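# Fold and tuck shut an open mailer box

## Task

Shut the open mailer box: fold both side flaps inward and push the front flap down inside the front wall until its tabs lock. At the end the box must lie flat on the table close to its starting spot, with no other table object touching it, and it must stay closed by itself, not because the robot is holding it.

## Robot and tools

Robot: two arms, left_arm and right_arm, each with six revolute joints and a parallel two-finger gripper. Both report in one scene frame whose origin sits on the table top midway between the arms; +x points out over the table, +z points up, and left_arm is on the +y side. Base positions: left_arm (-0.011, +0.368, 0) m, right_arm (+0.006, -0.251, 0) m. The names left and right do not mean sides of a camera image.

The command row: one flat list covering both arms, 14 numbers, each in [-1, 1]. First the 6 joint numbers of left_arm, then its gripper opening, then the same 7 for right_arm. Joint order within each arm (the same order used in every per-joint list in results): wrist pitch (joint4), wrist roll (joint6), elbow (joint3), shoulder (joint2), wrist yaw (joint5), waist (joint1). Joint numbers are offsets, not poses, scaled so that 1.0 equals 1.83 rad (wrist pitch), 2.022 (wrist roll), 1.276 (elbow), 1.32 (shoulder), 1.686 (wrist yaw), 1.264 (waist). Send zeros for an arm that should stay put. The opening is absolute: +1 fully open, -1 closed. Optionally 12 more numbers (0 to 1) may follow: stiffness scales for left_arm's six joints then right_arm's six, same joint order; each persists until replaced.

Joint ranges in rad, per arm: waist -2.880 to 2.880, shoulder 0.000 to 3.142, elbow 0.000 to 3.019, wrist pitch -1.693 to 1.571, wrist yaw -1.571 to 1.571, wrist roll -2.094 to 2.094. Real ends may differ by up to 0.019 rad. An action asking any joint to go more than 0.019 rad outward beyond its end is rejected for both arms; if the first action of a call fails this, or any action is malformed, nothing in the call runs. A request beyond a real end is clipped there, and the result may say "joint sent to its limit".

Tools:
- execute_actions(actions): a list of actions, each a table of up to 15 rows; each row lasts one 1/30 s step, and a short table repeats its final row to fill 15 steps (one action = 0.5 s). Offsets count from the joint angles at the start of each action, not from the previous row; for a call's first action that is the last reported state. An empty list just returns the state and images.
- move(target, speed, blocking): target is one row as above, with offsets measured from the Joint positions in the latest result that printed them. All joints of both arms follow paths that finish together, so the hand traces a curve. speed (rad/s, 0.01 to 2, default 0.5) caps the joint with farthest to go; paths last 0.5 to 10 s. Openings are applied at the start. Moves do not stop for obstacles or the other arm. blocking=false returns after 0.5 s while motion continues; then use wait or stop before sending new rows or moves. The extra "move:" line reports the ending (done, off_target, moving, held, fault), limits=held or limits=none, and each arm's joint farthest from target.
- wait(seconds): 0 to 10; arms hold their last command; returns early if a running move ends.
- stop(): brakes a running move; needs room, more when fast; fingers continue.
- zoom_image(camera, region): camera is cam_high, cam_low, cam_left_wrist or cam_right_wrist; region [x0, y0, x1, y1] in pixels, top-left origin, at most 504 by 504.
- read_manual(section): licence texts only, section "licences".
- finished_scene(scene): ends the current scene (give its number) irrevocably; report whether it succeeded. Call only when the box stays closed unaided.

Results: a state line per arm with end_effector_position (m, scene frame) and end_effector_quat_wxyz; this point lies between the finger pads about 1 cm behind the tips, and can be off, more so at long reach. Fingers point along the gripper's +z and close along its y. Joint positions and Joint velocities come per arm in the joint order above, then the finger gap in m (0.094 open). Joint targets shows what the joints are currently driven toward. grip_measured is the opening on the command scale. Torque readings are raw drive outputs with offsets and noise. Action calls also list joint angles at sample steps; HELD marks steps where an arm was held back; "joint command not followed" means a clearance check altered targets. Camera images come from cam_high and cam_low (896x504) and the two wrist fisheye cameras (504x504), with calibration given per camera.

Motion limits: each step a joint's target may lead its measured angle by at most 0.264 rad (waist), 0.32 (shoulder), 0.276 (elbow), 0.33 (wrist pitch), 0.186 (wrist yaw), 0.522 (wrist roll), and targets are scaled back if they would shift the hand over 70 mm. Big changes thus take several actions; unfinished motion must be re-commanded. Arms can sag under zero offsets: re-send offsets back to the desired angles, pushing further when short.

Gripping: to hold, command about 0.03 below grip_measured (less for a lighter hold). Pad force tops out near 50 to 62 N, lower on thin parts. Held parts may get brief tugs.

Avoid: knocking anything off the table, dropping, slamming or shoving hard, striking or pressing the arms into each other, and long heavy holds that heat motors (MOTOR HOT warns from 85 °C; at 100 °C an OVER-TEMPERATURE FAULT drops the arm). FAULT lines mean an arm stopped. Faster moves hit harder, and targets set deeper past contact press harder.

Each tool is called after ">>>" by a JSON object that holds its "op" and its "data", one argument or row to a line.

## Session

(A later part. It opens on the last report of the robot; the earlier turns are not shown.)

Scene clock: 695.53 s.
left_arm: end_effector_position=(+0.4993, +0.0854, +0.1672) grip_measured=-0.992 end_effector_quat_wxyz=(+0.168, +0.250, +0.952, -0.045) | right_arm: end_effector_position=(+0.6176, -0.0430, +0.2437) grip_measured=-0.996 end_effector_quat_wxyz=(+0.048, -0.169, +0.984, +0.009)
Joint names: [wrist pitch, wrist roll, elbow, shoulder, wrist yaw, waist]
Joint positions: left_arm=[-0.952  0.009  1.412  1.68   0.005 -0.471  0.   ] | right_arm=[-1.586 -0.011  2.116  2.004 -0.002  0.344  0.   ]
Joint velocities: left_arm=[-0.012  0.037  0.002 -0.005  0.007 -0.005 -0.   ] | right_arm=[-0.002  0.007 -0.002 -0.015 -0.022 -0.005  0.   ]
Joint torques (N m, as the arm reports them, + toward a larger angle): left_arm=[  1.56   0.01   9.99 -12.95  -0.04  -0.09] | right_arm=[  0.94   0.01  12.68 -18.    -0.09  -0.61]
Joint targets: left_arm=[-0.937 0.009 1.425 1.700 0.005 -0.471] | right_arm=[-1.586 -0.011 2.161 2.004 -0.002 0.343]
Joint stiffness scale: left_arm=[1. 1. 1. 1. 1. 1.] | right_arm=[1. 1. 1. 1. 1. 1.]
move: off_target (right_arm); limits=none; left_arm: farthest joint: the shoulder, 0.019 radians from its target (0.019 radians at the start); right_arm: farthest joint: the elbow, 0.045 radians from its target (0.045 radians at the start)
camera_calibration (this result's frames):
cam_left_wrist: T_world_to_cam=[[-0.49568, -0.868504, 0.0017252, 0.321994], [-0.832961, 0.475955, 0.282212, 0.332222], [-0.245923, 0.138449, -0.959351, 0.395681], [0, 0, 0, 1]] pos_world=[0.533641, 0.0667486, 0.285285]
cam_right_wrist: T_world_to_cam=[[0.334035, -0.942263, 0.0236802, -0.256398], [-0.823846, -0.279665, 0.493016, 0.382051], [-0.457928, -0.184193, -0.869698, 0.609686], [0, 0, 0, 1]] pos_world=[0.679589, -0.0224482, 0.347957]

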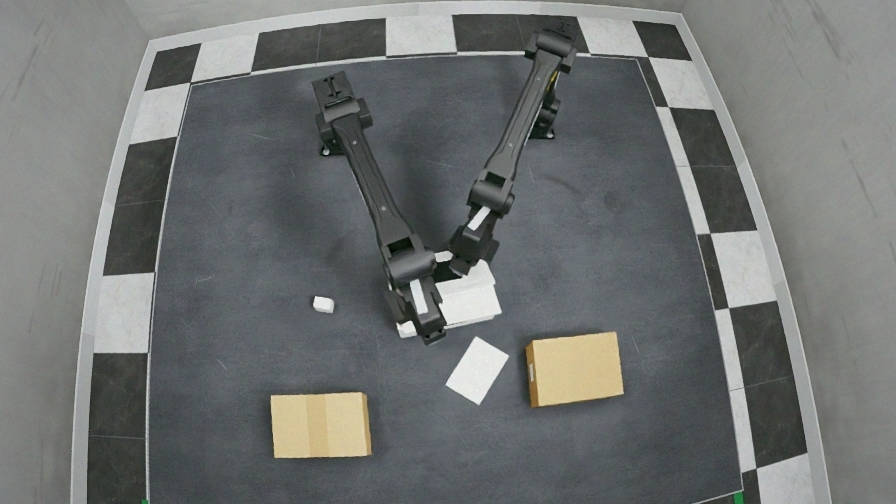

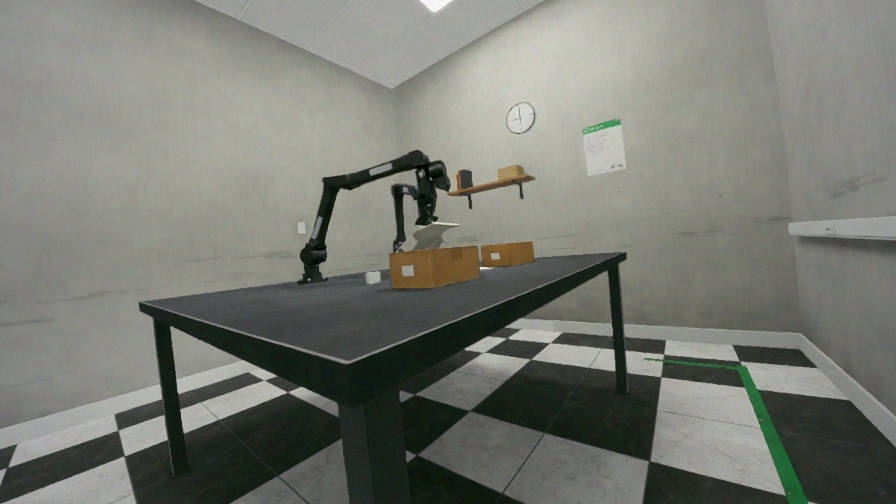

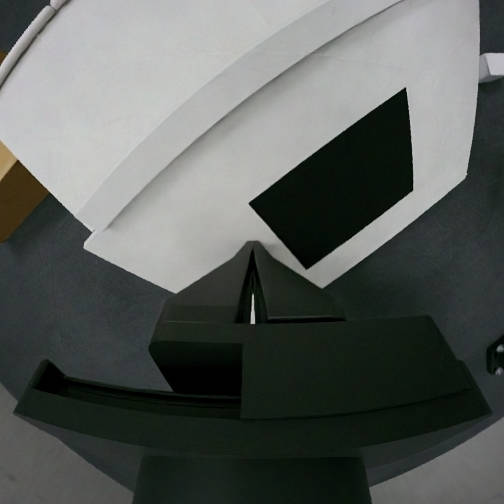

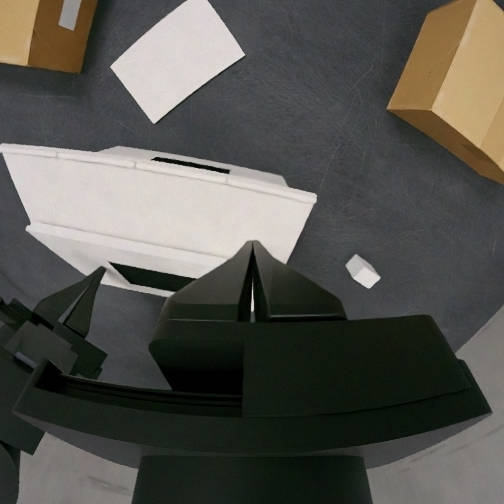

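>>> {"op": "move", "data": {
  "target": [0.008,0,0.025,0.0,0,0,-1, -0.045,0,0.054,0.095,0,0,-1],
  "speed": 0.08
}}

>>> {"op": "zoom_image", "data": {
  "camera": "cam_low",
  "region": [370, 190, 490, 270]
}}

Scene clock: 711.53 s.
left_arm: end_effector_position=(+0.4989, +0.0857, +0.1665) grip_measured=-0.992 end_effector_quat_wxyz=(+0.168, +0.250, +0.953, -0.045) | right_arm: end_effector_position=(+0.6151, -0.0439, +0.1845) grip_measured=-0.996 end_effector_quat_wxyz=(-0.029, -0.169, +0.985, -0.004)
Joint names: [wrist pitch, wrist roll, elbow, shoulder, wrist yaw, waist]
Joint positions: left_arm=[-0.952  0.009  1.41   1.68   0.005 -0.471  0.   ] | right_arm=[-1.657 -0.011  2.142  2.114 -0.002  0.344  0.   ]
Joint velocities: left_arm=[-0.007 -0.022 -0.017 -0.005 -0.037 -0.005  0.   ] | right_arm=[-0.012 -0.037  0.027 -0.015 -0.007 -0.005 -0.001]
Joint torques (N m, as the arm reports them, + toward a larger angle): left_arm=[  1.53   0.02  11.73 -14.57  -0.04  -0.15] | right_arm=[  0.07   0.    12.28 -17.84  -0.09  -0.12]
Joint targets: left_arm=[-0.937 0.009 1.444 1.680 0.005 -0.471] | right_arm=[-1.669 -0.011 2.185 2.130 -0.002 0.344]
Joint stiffness scale: left_arm=[1. 1. 1. 1. 1. 1.] | right_arm=[1. 1. 1. 1. 1. 1.]
move: off_target (left_arm, right_arm); limits=none; left_arm: farthest joint: the elbow, 0.034 radians from its target (0.032 radians at the start); right_arm: farthest joint: the elbow, 0.043 radians from its target (0.069 radians at the start)
camera_calibration (this result's frames):
cam_left_wrist: T_world_to_cam=[[-0.495677, -0.868505, 0.00174807, 0.321983], [-0.832583, 0.475746, 0.283675, 0.331515], [-0.247205, 0.139156, -0.958919, 0.395383], [0, 0, 0, 1]] pos_world=[0.533354, 0.0669066, 0.284535]
cam_right_wrist: T_world_to_cam=[[0.337372, -0.941125, 0.0215364, -0.256573], [-0.74156, -0.2516, 0.621922, 0.335753], [-0.579888, -0.225789, -0.782783, 0.614093], [0, 0, 0, 1]] pos_world=[0.691646, -0.018336, 0.277415]

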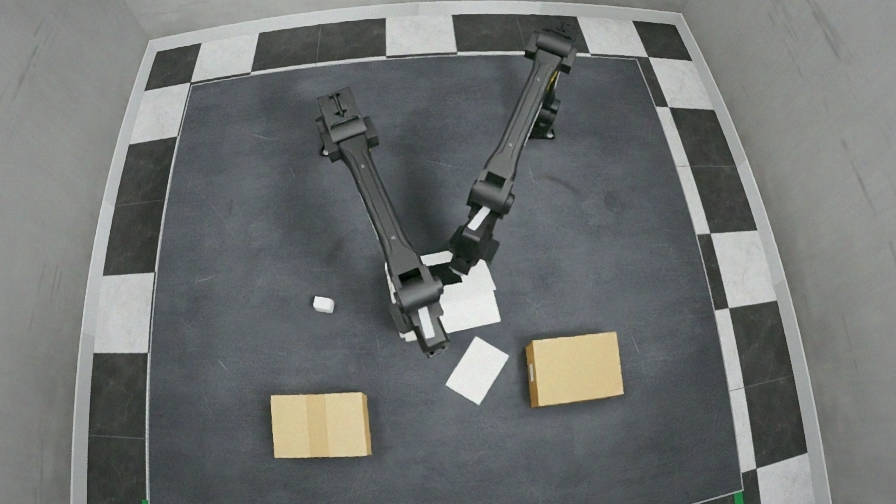

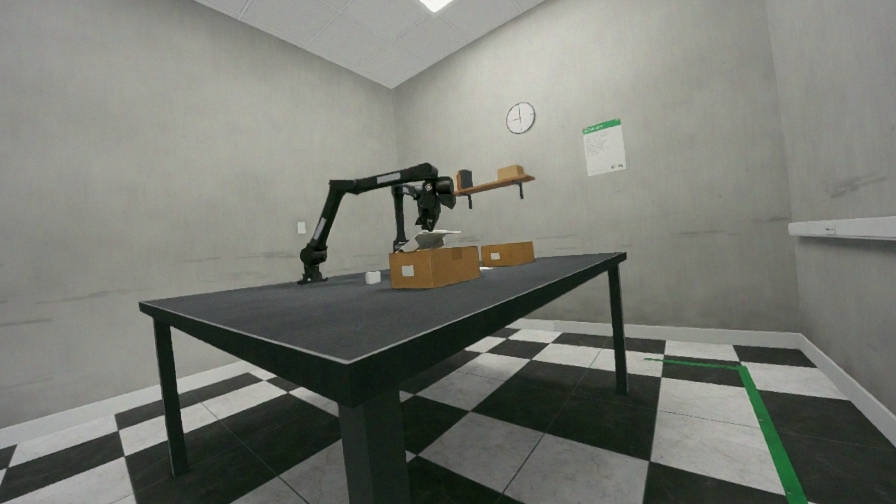

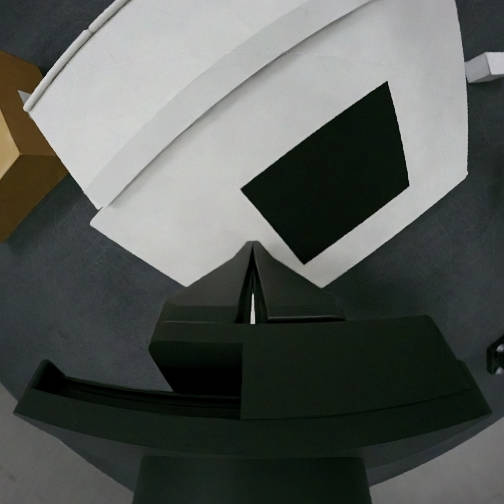

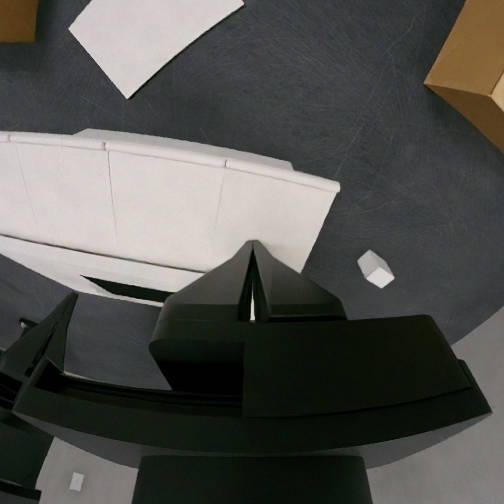

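Region (370, 190, 490, 270) of cam_low's 896x504 image, scaled by 4.200, with more detail than that image has.

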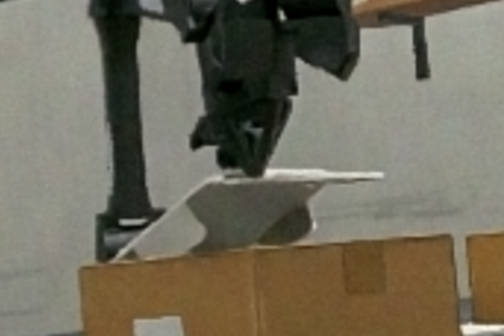

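>>> {"op": "move", "data": {
  "target": [0,0,0.1,-0.06,0,0.1,-1, -0.006,0,0.034,0.012,0,0,-1],
  "speed": 0.3
}}

>>> {"op": "move", "data": {
  "target": [0.15,0,0,0,0.4,0.42,-0.36, -0.006,0,0.034,0.012,0,0,-1],
  "speed": 0.6
}}

Scene clock: 731.33 s.
left_arm: end_effector_position=(+0.5510, +0.1482, +0.2438) grip_measured=-0.992 end_effector_quat_wxyz=(+0.242, +0.183, +0.952, -0.047) | right_arm: end_effector_position=(+0.6151, -0.0438, +0.1846) grip_measured=-0.996 end_effector_quat_wxyz=(-0.029, -0.169, +0.985, -0.004)
Joint names: [wrist pitch, wrist roll, elbow, shoulder, wrist yaw, waist]
Joint positions: left_arm=[-0.952  0.009  1.495  1.616  0.005 -0.339  0.   ] | right_arm=[-1.657 -0.011  2.142  2.114 -0.002  0.344  0.   ]
Joint velocities: left_arm=[ 0.007  0.037 -0.002 -0.015  0.022  0.015 -0.001] | right_arm=[-0.017  0.022 -0.012  0.005  0.037  0.005 -0.002]
Joint torques (N m, as the arm reports them, + toward a larger angle): left_arm=[  1.18   0.02  12.97 -15.26  -0.04  -0.32] | right_arm=[  0.25  -0.02  12.29 -17.71  -0.05  -0.3 ]
Joint targets: left_arm=[-0.952 0.009 1.538 1.601 0.005 -0.345] | right_arm=[-1.668 -0.011 2.185 2.130 -0.002 0.344]
Joint stiffness scale: left_arm=[1. 1. 1. 1. 1. 1.] | right_arm=[1. 1. 1. 1. 1. 1.]
move: off_target (left_arm, right_arm); limits=none; left_arm: farthest joint: the elbow, 0.042 radians from its target (0.127 radians at the start); right_arm: farthest joint: the elbow, 0.043 radians from its target (0.043 radians at the start)
camera_calibration (this result's frames):
cam_left_wrist: T_world_to_cam=[[-0.376444, -0.926439, -0.000503752, 0.345404], [-0.917645, 0.372796, 0.137665, 0.420911], [-0.12735, 0.0522853, -0.990479, 0.428227], [0, 0, 0, 1]] pos_world=[0.570807, 0.140692, 0.366379]
cam_right_wrist: T_world_to_cam=[[0.337364, -0.941128, 0.0215423, -0.256574], [-0.741784, -0.251677, 0.621623, 0.335926], [-0.579605, -0.225693, -0.78302, 0.614132], [0, 0, 0, 1]] pos_world=[0.691697, -0.0183185, 0.277586]

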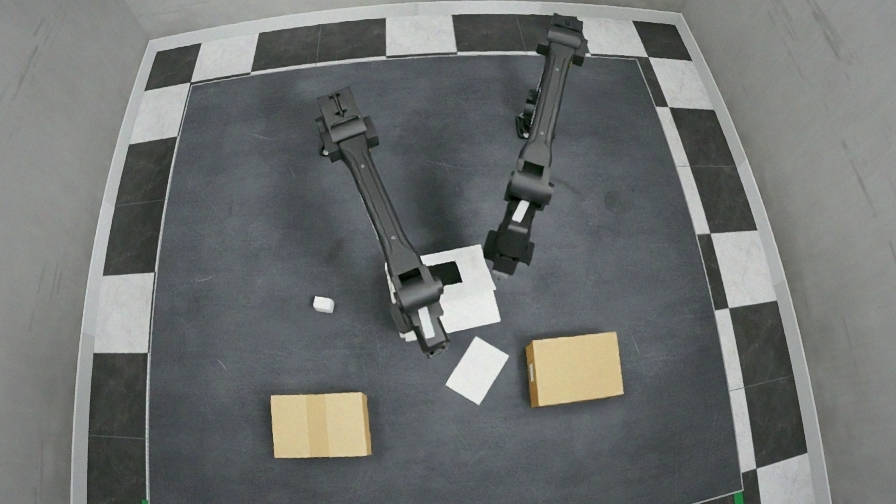

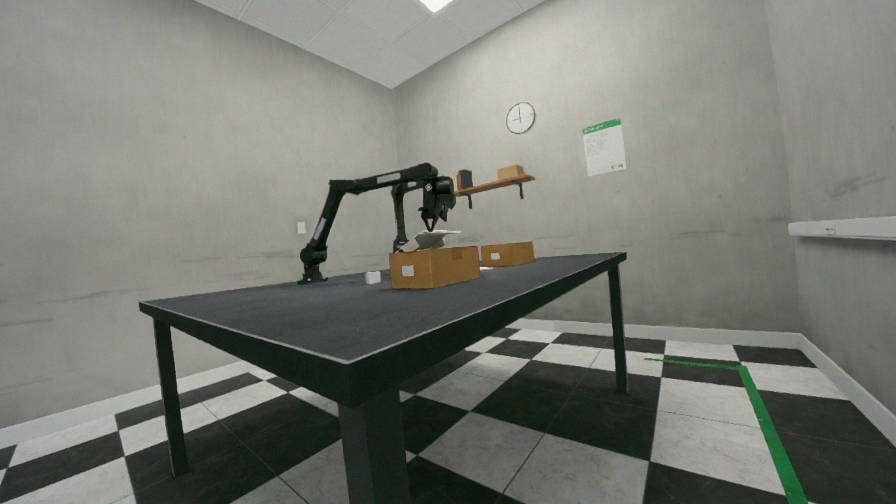

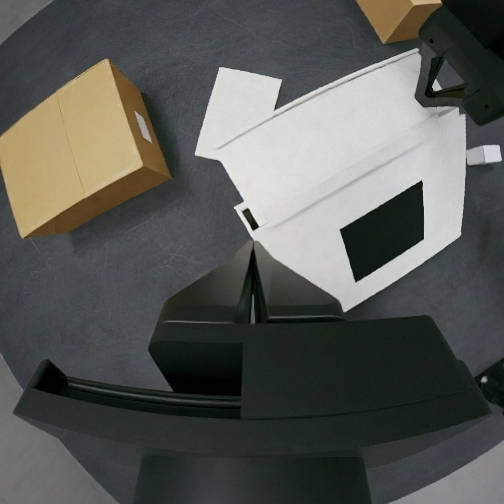

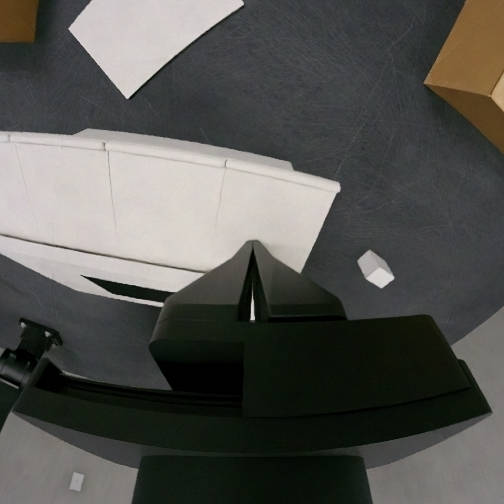

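Scene clock: 733.20 s.
left_arm: end_effector_position=(+0.6257, +0.3647, +0.3046) grip_measured=-0.362 end_effector_quat_wxyz=(+0.371, +0.052, +0.885, -0.277) | right_arm: end_effector_position=(+0.6151, -0.0438, +0.1846) grip_measured=-0.996 end_effector_quat_wxyz=(-0.029, -0.169, +0.985, -0.004)
Joint names: [wrist pitch, wrist roll, elbow, shoulder, wrist yaw, waist]
Joint positions: left_arm=[-0.693  0.009  1.488  1.616  0.674  0.197  0.03 ] | right_arm=[-1.657 -0.011  2.142  2.114 -0.002  0.344  0.   ]
Joint velocities: left_arm=[-0.012  0.022  0.017 -0.015  0.022 -0.005  0.   ] | right_arm=[ 0.027 -0.11   0.017 -0.005 -0.037 -0.005 -0.002]
Joint torques (N m, as the arm reports them, + toward a larger angle): left_arm=[  2.19   0.06  10.15 -14.36   0.5   -0.2 ] | right_arm=[  0.15  -0.04  12.25 -17.37  -0.1   -0.47]
Joint targets: left_arm=[-0.677 0.009 1.495 1.616 0.679 0.193] | right_arm=[-1.668 -0.011 2.185 2.130 -0.002 0.344]
Joint stiffness scale: left_arm=[1. 1. 1. 1. 1. 1.] | right_arm=[1. 1. 1. 1. 1. 1.]
move: off_target (right_arm); limits=none; left_arm: farthest joint: the wrist pitch, 0.016 radians from its target (0.274 radians at the start); right_arm: farthest joint: the elbow, 0.043 radians from its target (0.043 radians at the start)
camera_calibration (this result's frames):
cam_left_wrist: T_world_to_cam=[[-0.302859, -0.84065, 0.448982, 0.359858], [-0.949894, 0.228045, -0.213769, 0.580431], [0.0773167, -0.491227, -0.867593, 0.519335], [0, 0, 0, 1]] pos_world=[0.620181, 0.425262, 0.413079]
cam_right_wrist: T_world_to_cam=[[0.337364, -0.941128, 0.0215423, -0.256574], [-0.741784, -0.251677, 0.621623, 0.335926], [-0.579605, -0.225693, -0.78302, 0.614132], [0, 0, 0, 1]] pos_world=[0.691697, -0.0183185, 0.277586]

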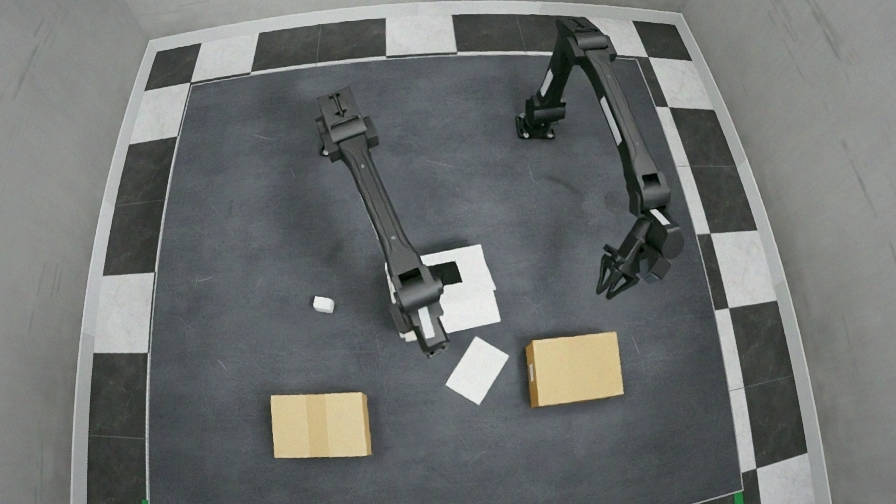

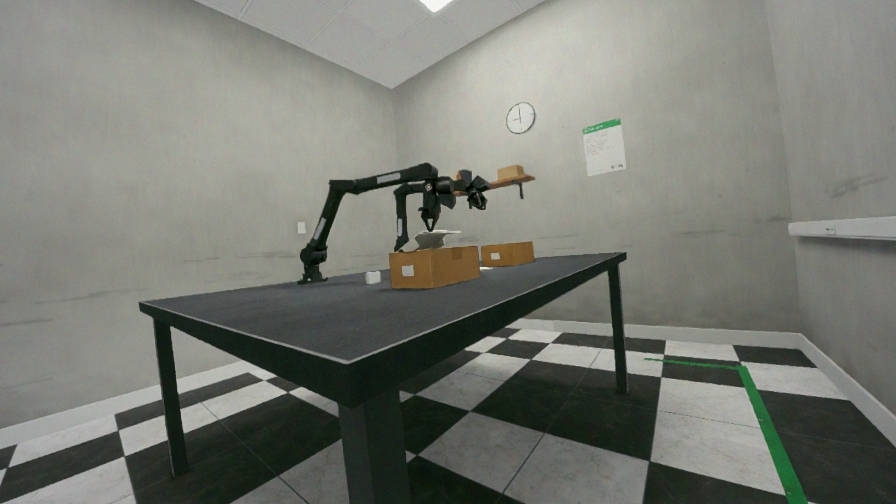

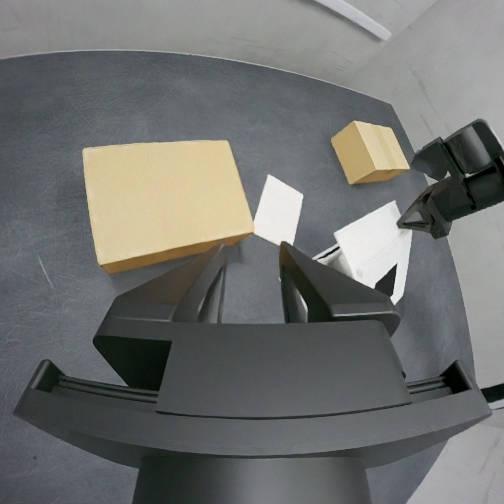

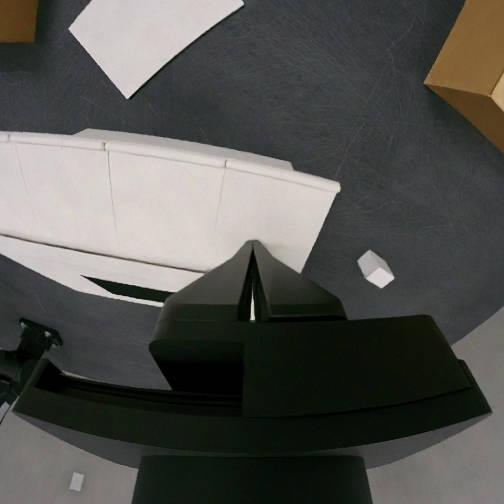

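>>> {"op": "move", "data": {
  "target": [0.205,0,-0.166,0.225,0.462,-0.125,-0.36, -0.006,0,0.034,0.012,0,0,-1],
  "speed": 0.5
}}

Scene clock: 747.50 s.
left_arm: end_effector_position=(+0.5613, +0.2018, +0.1629) grip_measured=-0.362 end_effector_quat_wxyz=(+0.229, +0.198, +0.715, -0.630) | right_arm: end_effector_position=(+0.6151, -0.0438, +0.1846) grip_measured=-0.996 end_effector_quat_wxyz=(-0.029, -0.169, +0.985, -0.004)
Joint names: [wrist pitch, wrist roll, elbow, shoulder, wrist yaw, waist]
Joint positions: left_arm=[-0.331  0.009  1.268  1.9    1.448  0.041  0.03 ] | right_arm=[-1.657 -0.011  2.142  2.114 -0.002  0.344  0.   ]
Joint velocities: left_arm=[ 0.017 -0.037  0.002 -0.005  0.066 -0.005 -0.001] | right_arm=[ 0.022 -0.081 -0.007 -0.005  0.007  0.005  0.   ]
Joint torques (N m, as the arm reports them, + toward a larger angle): left_arm=[  1.59   0.09   8.4  -15.21   0.78  -0.25] | right_arm=[  0.21   0.03  12.37 -17.38  -0.07  -0.11]
Joint targets: left_arm=[-0.318 0.009 1.277 1.913 1.453 0.039] | right_arm=[-1.668 -0.011 2.185 2.130 -0.002 0.344]
Joint stiffness scale: left_arm=[1. 1. 1. 1. 1. 1.] | right_arm=[1. 1. 1. 1. 1. 1.]
move: off_target (right_arm); limits=none; left_arm: farthest joint: the wrist pitch, 0.014 radians from its target (0.375 radians at the start); right_arm: farthest joint: the elbow, 0.043 radians from its target (0.043 radians at the start)
camera_calibration (this result's frames):
cam_left_wrist: T_world_to_cam=[[-0.576168, -0.124637, 0.807773, 0.21752], [-0.699859, 0.585716, -0.408821, 0.34537], [-0.422171, -0.800876, -0.424699, 0.592058], [0, 0, 0, 1]] pos_world=[0.616988, 0.298987, 0.216934]
cam_right_wrist: T_world_to_cam=[[0.337364, -0.941128, 0.0215423, -0.256574], [-0.741784, -0.251677, 0.621623, 0.335926], [-0.579605, -0.225693, -0.78302, 0.614132], [0, 0, 0, 1]] pos_world=[0.691697, -0.0183185, 0.277586]

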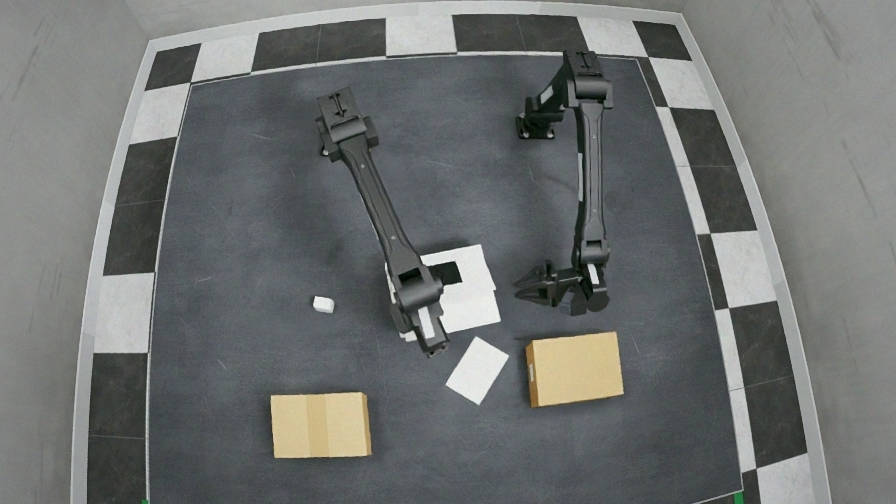

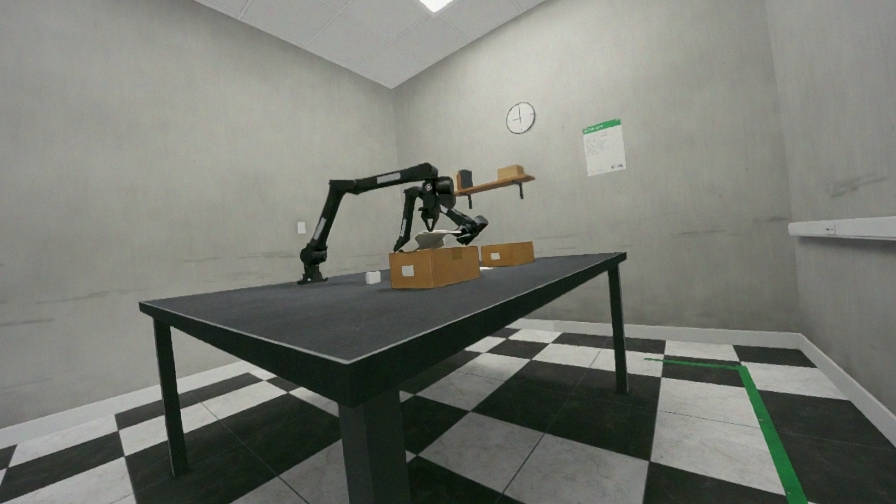

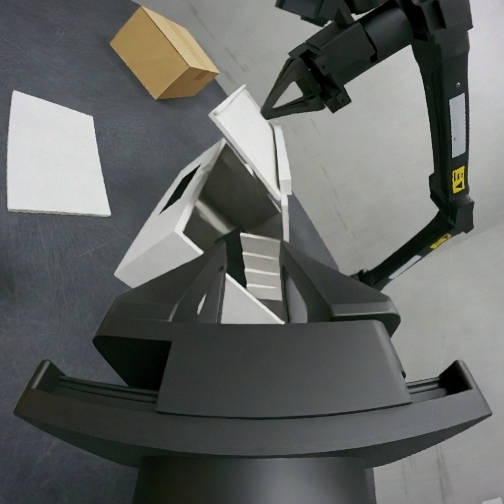

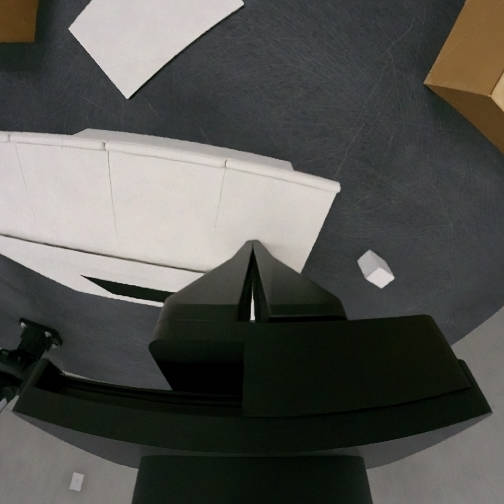

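>>> {"op": "move", "data": {
  "target": [0.006,0,0.01,-0.025,0,-0.055,-0.36, -0.006,0,0.034,0.012,0,0,-1],
  "speed": 0.08
}}

Scene clock: 760.00 s.
left_arm: end_effector_position=(+0.5485, +0.1649, +0.1621) grip_measured=-0.362 end_effector_quat_wxyz=(+0.208, +0.221, +0.708, -0.638) | right_arm: end_effector_position=(+0.6151, -0.0438, +0.1846) grip_measured=-0.996 end_effector_quat_wxyz=(-0.029, -0.169, +0.985, -0.004)
Joint names: [wrist pitch, wrist roll, elbow, shoulder, wrist yaw, waist]
Joint positions: left_arm=[-0.331  0.009  1.266  1.9    1.448 -0.025  0.03 ] | right_arm=[-1.657 -0.011  2.142  2.114 -0.002  0.344  0.   ]
Joint velocities: left_arm=[ 0.017  0.037 -0.002  0.005 -0.066 -0.015 -0.001] | right_arm=[-0.042  0.022 -0.012 -0.005 -0.066 -0.005  0.001]
Joint torques (N m, as the arm reports them, + toward a larger angle): left_arm=[  1.46   0.09   8.85 -18.58   0.57  -0.43] | right_arm=[  0.1    0.03  12.36 -17.48  -0.08  -0.41]
Joint targets: left_arm=[-0.320 0.009 1.280 1.867 1.448 -0.029] | right_arm=[-1.668 -0.011 2.185 2.130 -0.002 0.344]
Joint stiffness scale: left_arm=[1. 1. 1. 1. 1. 1.] | right_arm=[1. 1. 1. 1. 1. 1.]
move: off_target (left_arm, right_arm); limits=none; left_arm: farthest joint: the shoulder, 0.033 radians from its target (0.033 radians at the start); right_arm: farthest joint: the elbow, 0.043 radians from its target (0.043 radians at the start)
camera_calibration (this result's frames):
cam_left_wrist: T_world_to_cam=[[-0.581219, -0.0869189, 0.809091, 0.202578], [-0.661122, 0.630145, -0.407229, 0.328897], [-0.474449, -0.771597, -0.423716, 0.580447], [0, 0, 0, 1]] pos_world=[0.610576, 0.258227, 0.215977]
cam_right_wrist: T_world_to_cam=[[0.337364, -0.941128, 0.0215423, -0.256574], [-0.741784, -0.251677, 0.621623, 0.335926], [-0.579605, -0.225693, -0.78302, 0.614132], [0, 0, 0, 1]] pos_world=[0.691697, -0.0183185, 0.277586]

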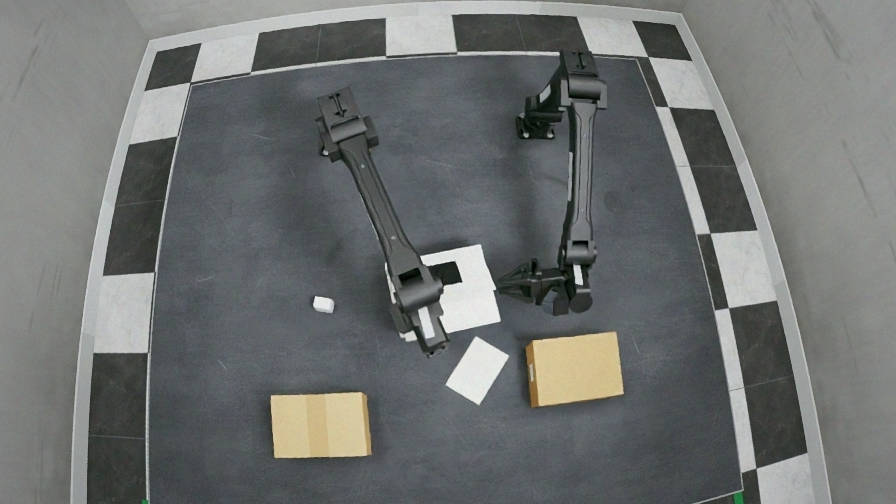

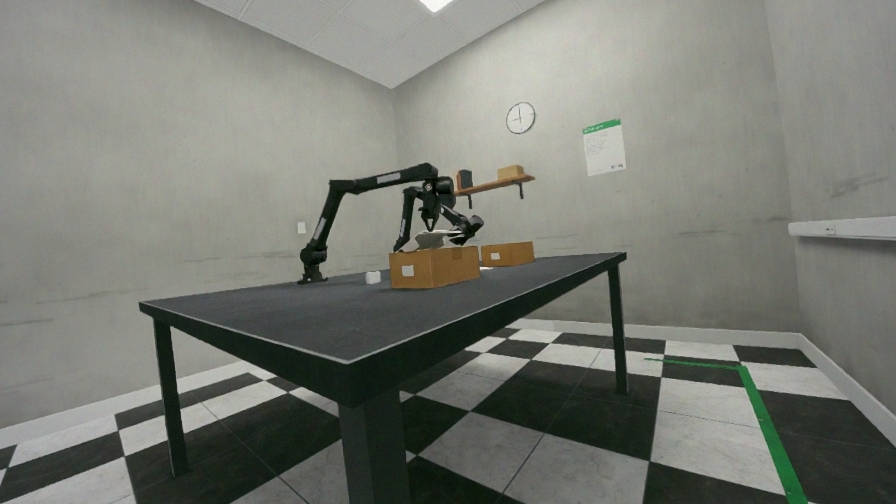

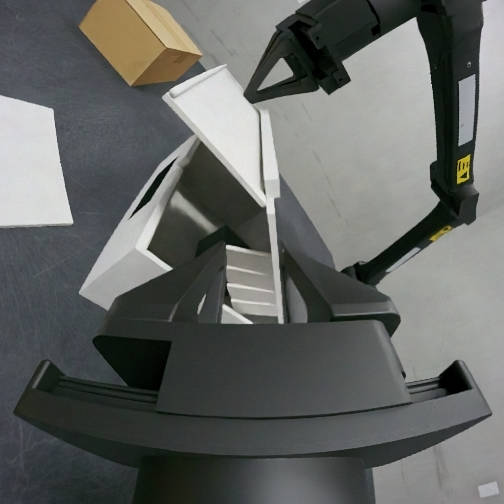

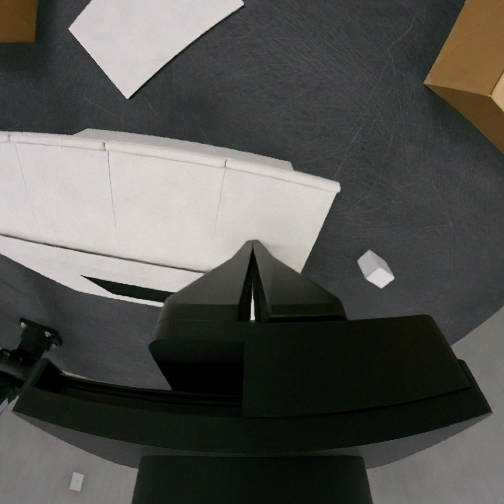

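>>> {"op": "move", "data": {
  "target": [0.006,0,0.02,-0.044,0,0,-0.36, -0.006,0,0.034,0.012,0,0,-1],
  "speed": 0.08
}}

>>> {"op": "move", "data": {
  "target": [0.006,0,0.02,-0.02,0,-0.04,-0.36, -0.006,0,0.034,0.012,0,0,-1],
  "speed": 0.06
}}

Scene clock: 774.37 s.
left_arm: end_effector_position=(+0.5475, +0.1649, +0.1765) grip_measured=-0.362 end_effector_quat_wxyz=(+0.217, +0.229, +0.705, -0.635) | right_arm: end_effector_position=(+0.6151, -0.0438, +0.1846) grip_measured=-0.996 end_effector_quat_wxyz=(-0.029, -0.169, +0.985, -0.004)
Joint names: [wrist pitch, wrist roll, elbow, shoulder, wrist yaw, waist]
Joint positions: left_arm=[-0.331  0.009  1.266  1.874  1.448 -0.025  0.03 ] | right_arm=[-1.657 -0.011  2.142  2.114 -0.002  0.344  0.   ]
Joint velocities: left_arm=[-0.007 -0.051  0.002  0.005  0.051 -0.015 -0.   ] | right_arm=[ 0.002 -0.066 -0.017 -0.015 -0.022  0.005 -0.   ]
Joint torques (N m, as the arm reports them, + toward a larger angle): left_arm=[  1.51   0.09   9.93 -18.64   0.56  -0.1 ] | right_arm=[  0.17   0.03  12.3  -17.88  -0.03  -0.37]
Joint targets: left_arm=[-0.320 0.009 1.291 1.842 1.448 -0.025] | right_arm=[-1.668 -0.011 2.185 2.130 -0.002 0.344]
Joint stiffness scale: left_arm=[1. 1. 1. 1. 1. 1.] | right_arm=[1. 1. 1. 1. 1. 1.]
move: off_target (left_arm, right_arm); limits=none; left_arm: farthest joint: the shoulder, 0.032 radians from its target (0.059 radians at the start); right_arm: farthest joint: the elbow, 0.043 radians from its target (0.043 radians at the start)
camera_calibration (this result's frames):
cam_left_wrist: T_world_to_cam=[[-0.60228, -0.0857188, 0.793669, 0.204379], [-0.650181, 0.629521, -0.425403, 0.33138], [-0.463167, -0.77224, -0.434881, 0.582019], [0, 0, 0, 1]] pos_world=[0.608122, 0.258367, 0.231869]
cam_right_wrist: T_world_to_cam=[[0.337364, -0.941128, 0.0215423, -0.256574], [-0.741784, -0.251677, 0.621623, 0.335926], [-0.579605, -0.225693, -0.78302, 0.614132], [0, 0, 0, 1]] pos_world=[0.691697, -0.0183185, 0.277586]

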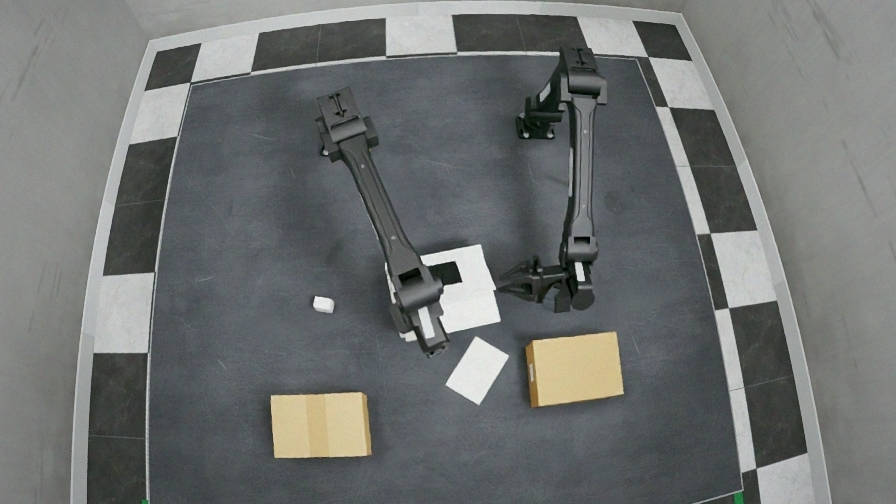

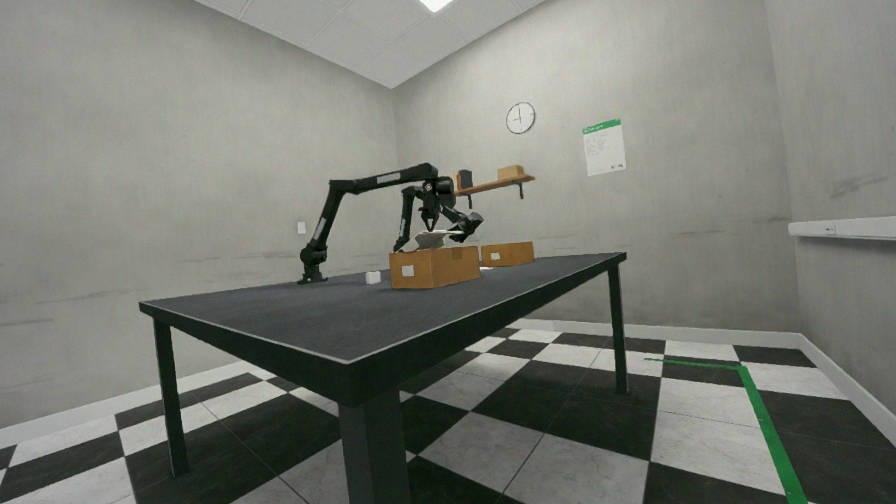

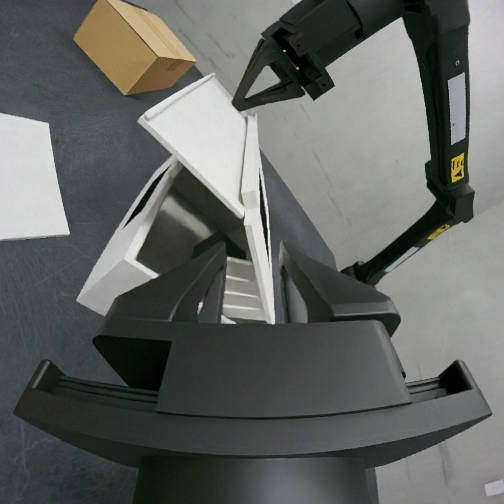

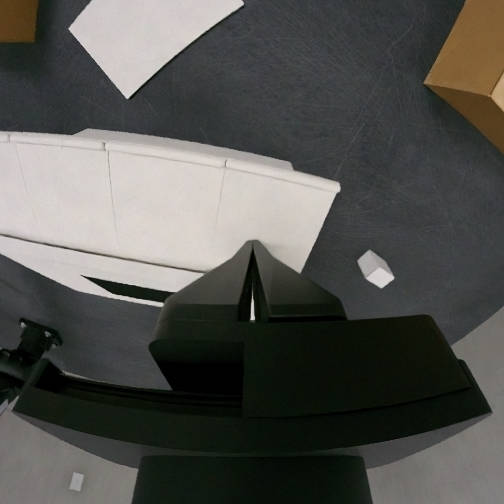

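Scene clock: 775.53 s.
left_arm: end_effector_position=(+0.5374, +0.1396, +0.1762) grip_measured=-0.362 end_effector_quat_wxyz=(+0.202, +0.245, +0.700, -0.640) | right_arm: end_effector_position=(+0.6151, -0.0438, +0.1846) grip_measured=-0.996 end_effector_quat_wxyz=(-0.029, -0.169, +0.985, -0.004)
Joint names: [wrist pitch, wrist roll, elbow, shoulder, wrist yaw, waist]
Joint positions: left_arm=[-0.331  0.009  1.265  1.874  1.448 -0.07   0.03 ] | right_arm=[-1.657 -0.011  2.142  2.114 -0.002  0.344  0.   ]
Joint velocities: left_arm=[-0.002  0.007 -0.022 -0.005  0.037  0.005  0.   ] | right_arm=[-0.007 -0.022 -0.002 -0.024  0.037 -0.015 -0.001]
Joint torques (N m, as the arm reports them, + toward a larger angle): left_arm=[  1.51   0.09   9.99 -17.92   0.56  -0.42] | right_arm=[  0.15   0.01  12.22 -17.94  -0.1   -0.53]
Joint targets: left_arm=[-0.320 0.009 1.291 1.848 1.448 -0.075] | right_arm=[-1.668 -0.011 2.185 2.130 -0.002 0.344]
Joint stiffness scale: left_arm=[1. 1. 1. 1. 1. 1.] | right_arm=[1. 1. 1. 1. 1. 1.]
move: off_target (left_arm, right_arm); limits=none; left_arm: farthest joint: the shoulder, 0.027 radians from its target (0.027 radians at the start); right_arm: farthest joint: the elbow, 0.043 radians from its target (0.043 radians at the start)
camera_calibration (this result's frames):
cam_left_wrist: T_world_to_cam=[[-0.604969, -0.0581301, 0.794124, 0.193859], [-0.621015, 0.658648, -0.42488, 0.320799], [-0.49835, -0.750202, -0.434562, 0.573433], [0, 0, 0, 1]] pos_world=[0.60227, 0.230166, 0.231545]
cam_right_wrist: T_world_to_cam=[[0.337364, -0.941128, 0.0215423, -0.256574], [-0.741784, -0.251677, 0.621623, 0.335926], [-0.579605, -0.225693, -0.78302, 0.614132], [0, 0, 0, 1]] pos_world=[0.691697, -0.0183185, 0.277586]

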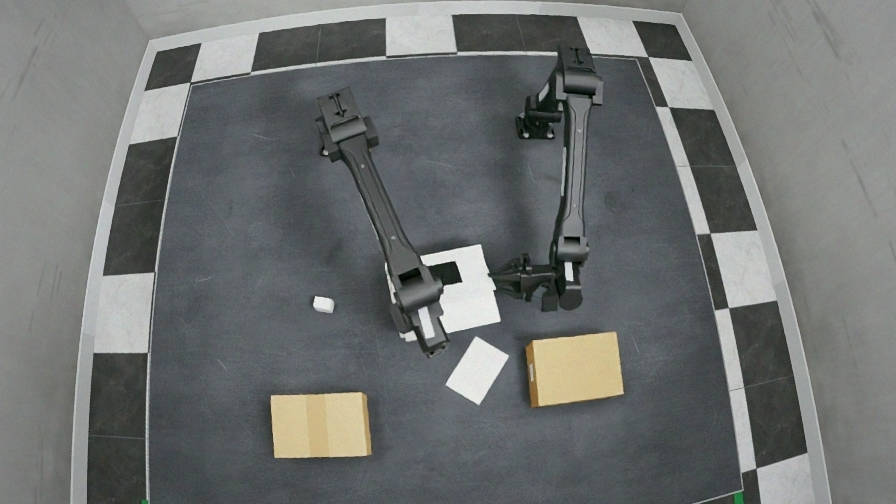

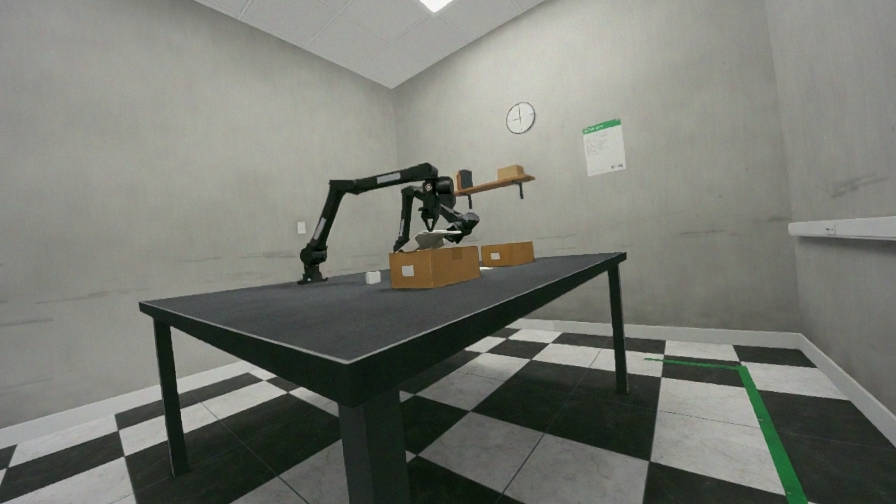

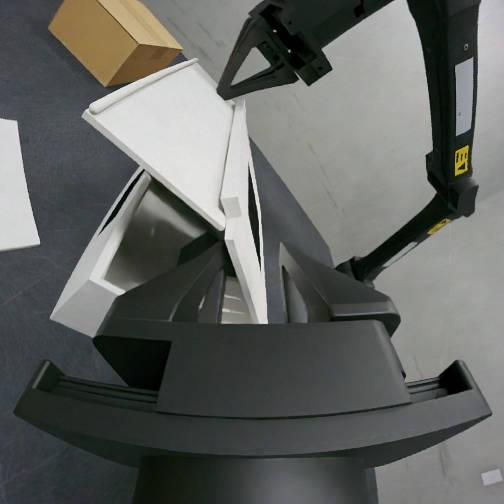

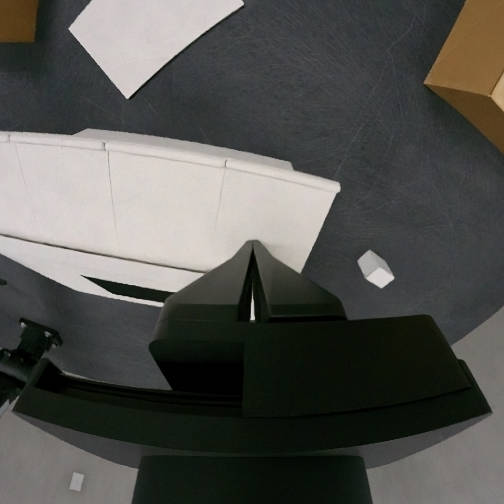

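>>> {"op": "move", "data": {
  "target": [0.006,0,0.02,-0.02,0,0,-0.74, 0.064,0,0.05,-0.03,0,0,-1],
  "speed": 0.08
}}

Scene clock: 790.33 s.
left_arm: end_effector_position=(+0.5369, +0.1397, +0.1754) grip_measured=-0.738 end_effector_quat_wxyz=(+0.202, +0.244, +0.700, -0.640) | right_arm: end_effector_position=(+0.6416, -0.0348, +0.2099) grip_measured=-0.996 end_effector_quat_wxyz=(+0.045, -0.169, +0.985, +0.008)
Joint names: [wrist pitch, wrist roll, elbow, shoulder, wrist yaw, waist]
Joint positions: left_arm=[-0.331  0.009  1.263  1.874  1.448 -0.07   0.012] | right_arm=[-1.554 -0.011  2.162  2.087 -0.002  0.344  0.   ]
Joint velocities: left_arm=[ 0.017  0.051  0.007 -0.005 -0.037 -0.024 -0.001] | right_arm=[ 0.007  0.095 -0.017 -0.005  0.022 -0.005  0.   ]
Joint torques (N m, as the arm reports them, + toward a larger angle): left_arm=[  1.53   0.1   10.01 -17.86   0.6   -0.15] | right_arm=[  1.76   0.    12.66 -20.53  -0.06  -0.77]
Joint targets: left_arm=[-0.320 0.009 1.290 1.848 1.448 -0.070] | right_arm=[-1.540 -0.011 2.206 2.075 -0.002 0.344]
Joint stiffness scale: left_arm=[1. 1. 1. 1. 1. 1.] | right_arm=[1. 1. 1. 1. 1. 1.]
move: off_target (left_arm, right_arm); limits=none; left_arm: farthest joint: the elbow, 0.028 radians from its target (0.026 radians at the start); right_arm: farthest joint: the elbow, 0.044 radians from its target (0.064 radians at the start)
camera_calibration (this result's frames):
cam_left_wrist: T_world_to_cam=[[-0.603486, -0.0590443, 0.795185, 0.193358], [-0.622088, 0.658712, -0.423207, 0.320386], [-0.49881, -0.750075, -0.434254, 0.573066], [0, 0, 0, 1]] pos_world=[0.601848, 0.230217, 0.230691]
cam_right_wrist: T_world_to_cam=[[0.334154, -0.942223, 0.0236159, -0.255965], [-0.821342, -0.278811, 0.497655, 0.418278], [-0.462318, -0.18569, -0.867053, 0.59507], [0, 0, 0, 1]] pos_world=[0.704193, -0.0140567, 0.313844]

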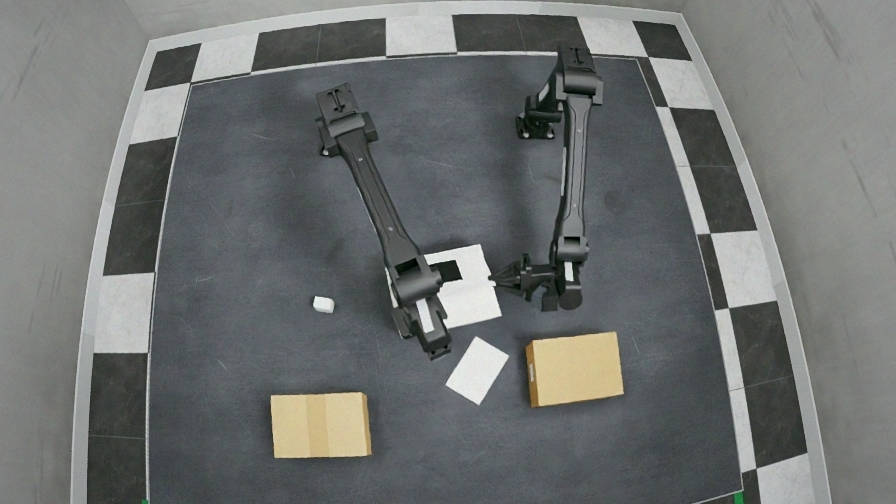

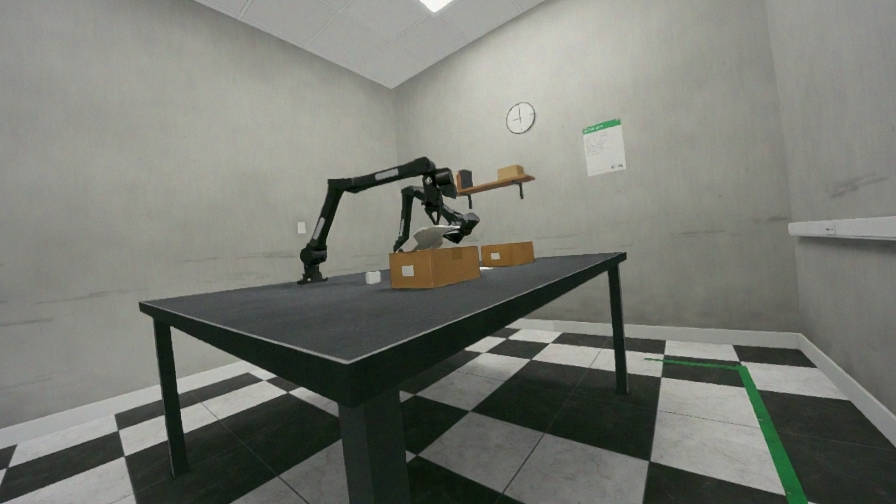

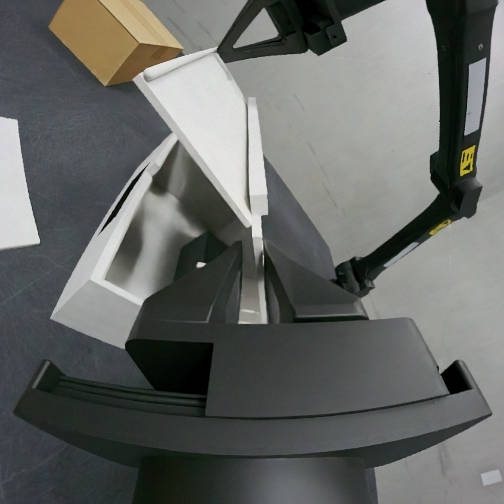

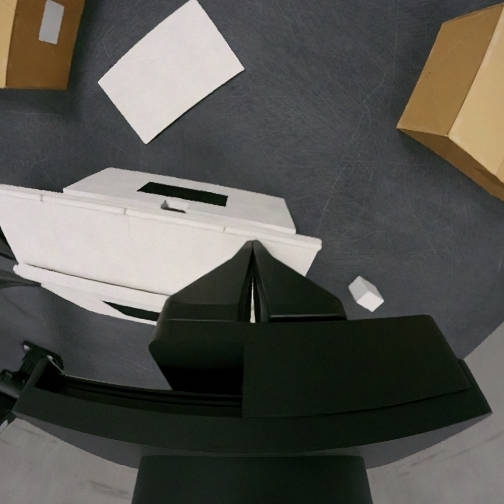

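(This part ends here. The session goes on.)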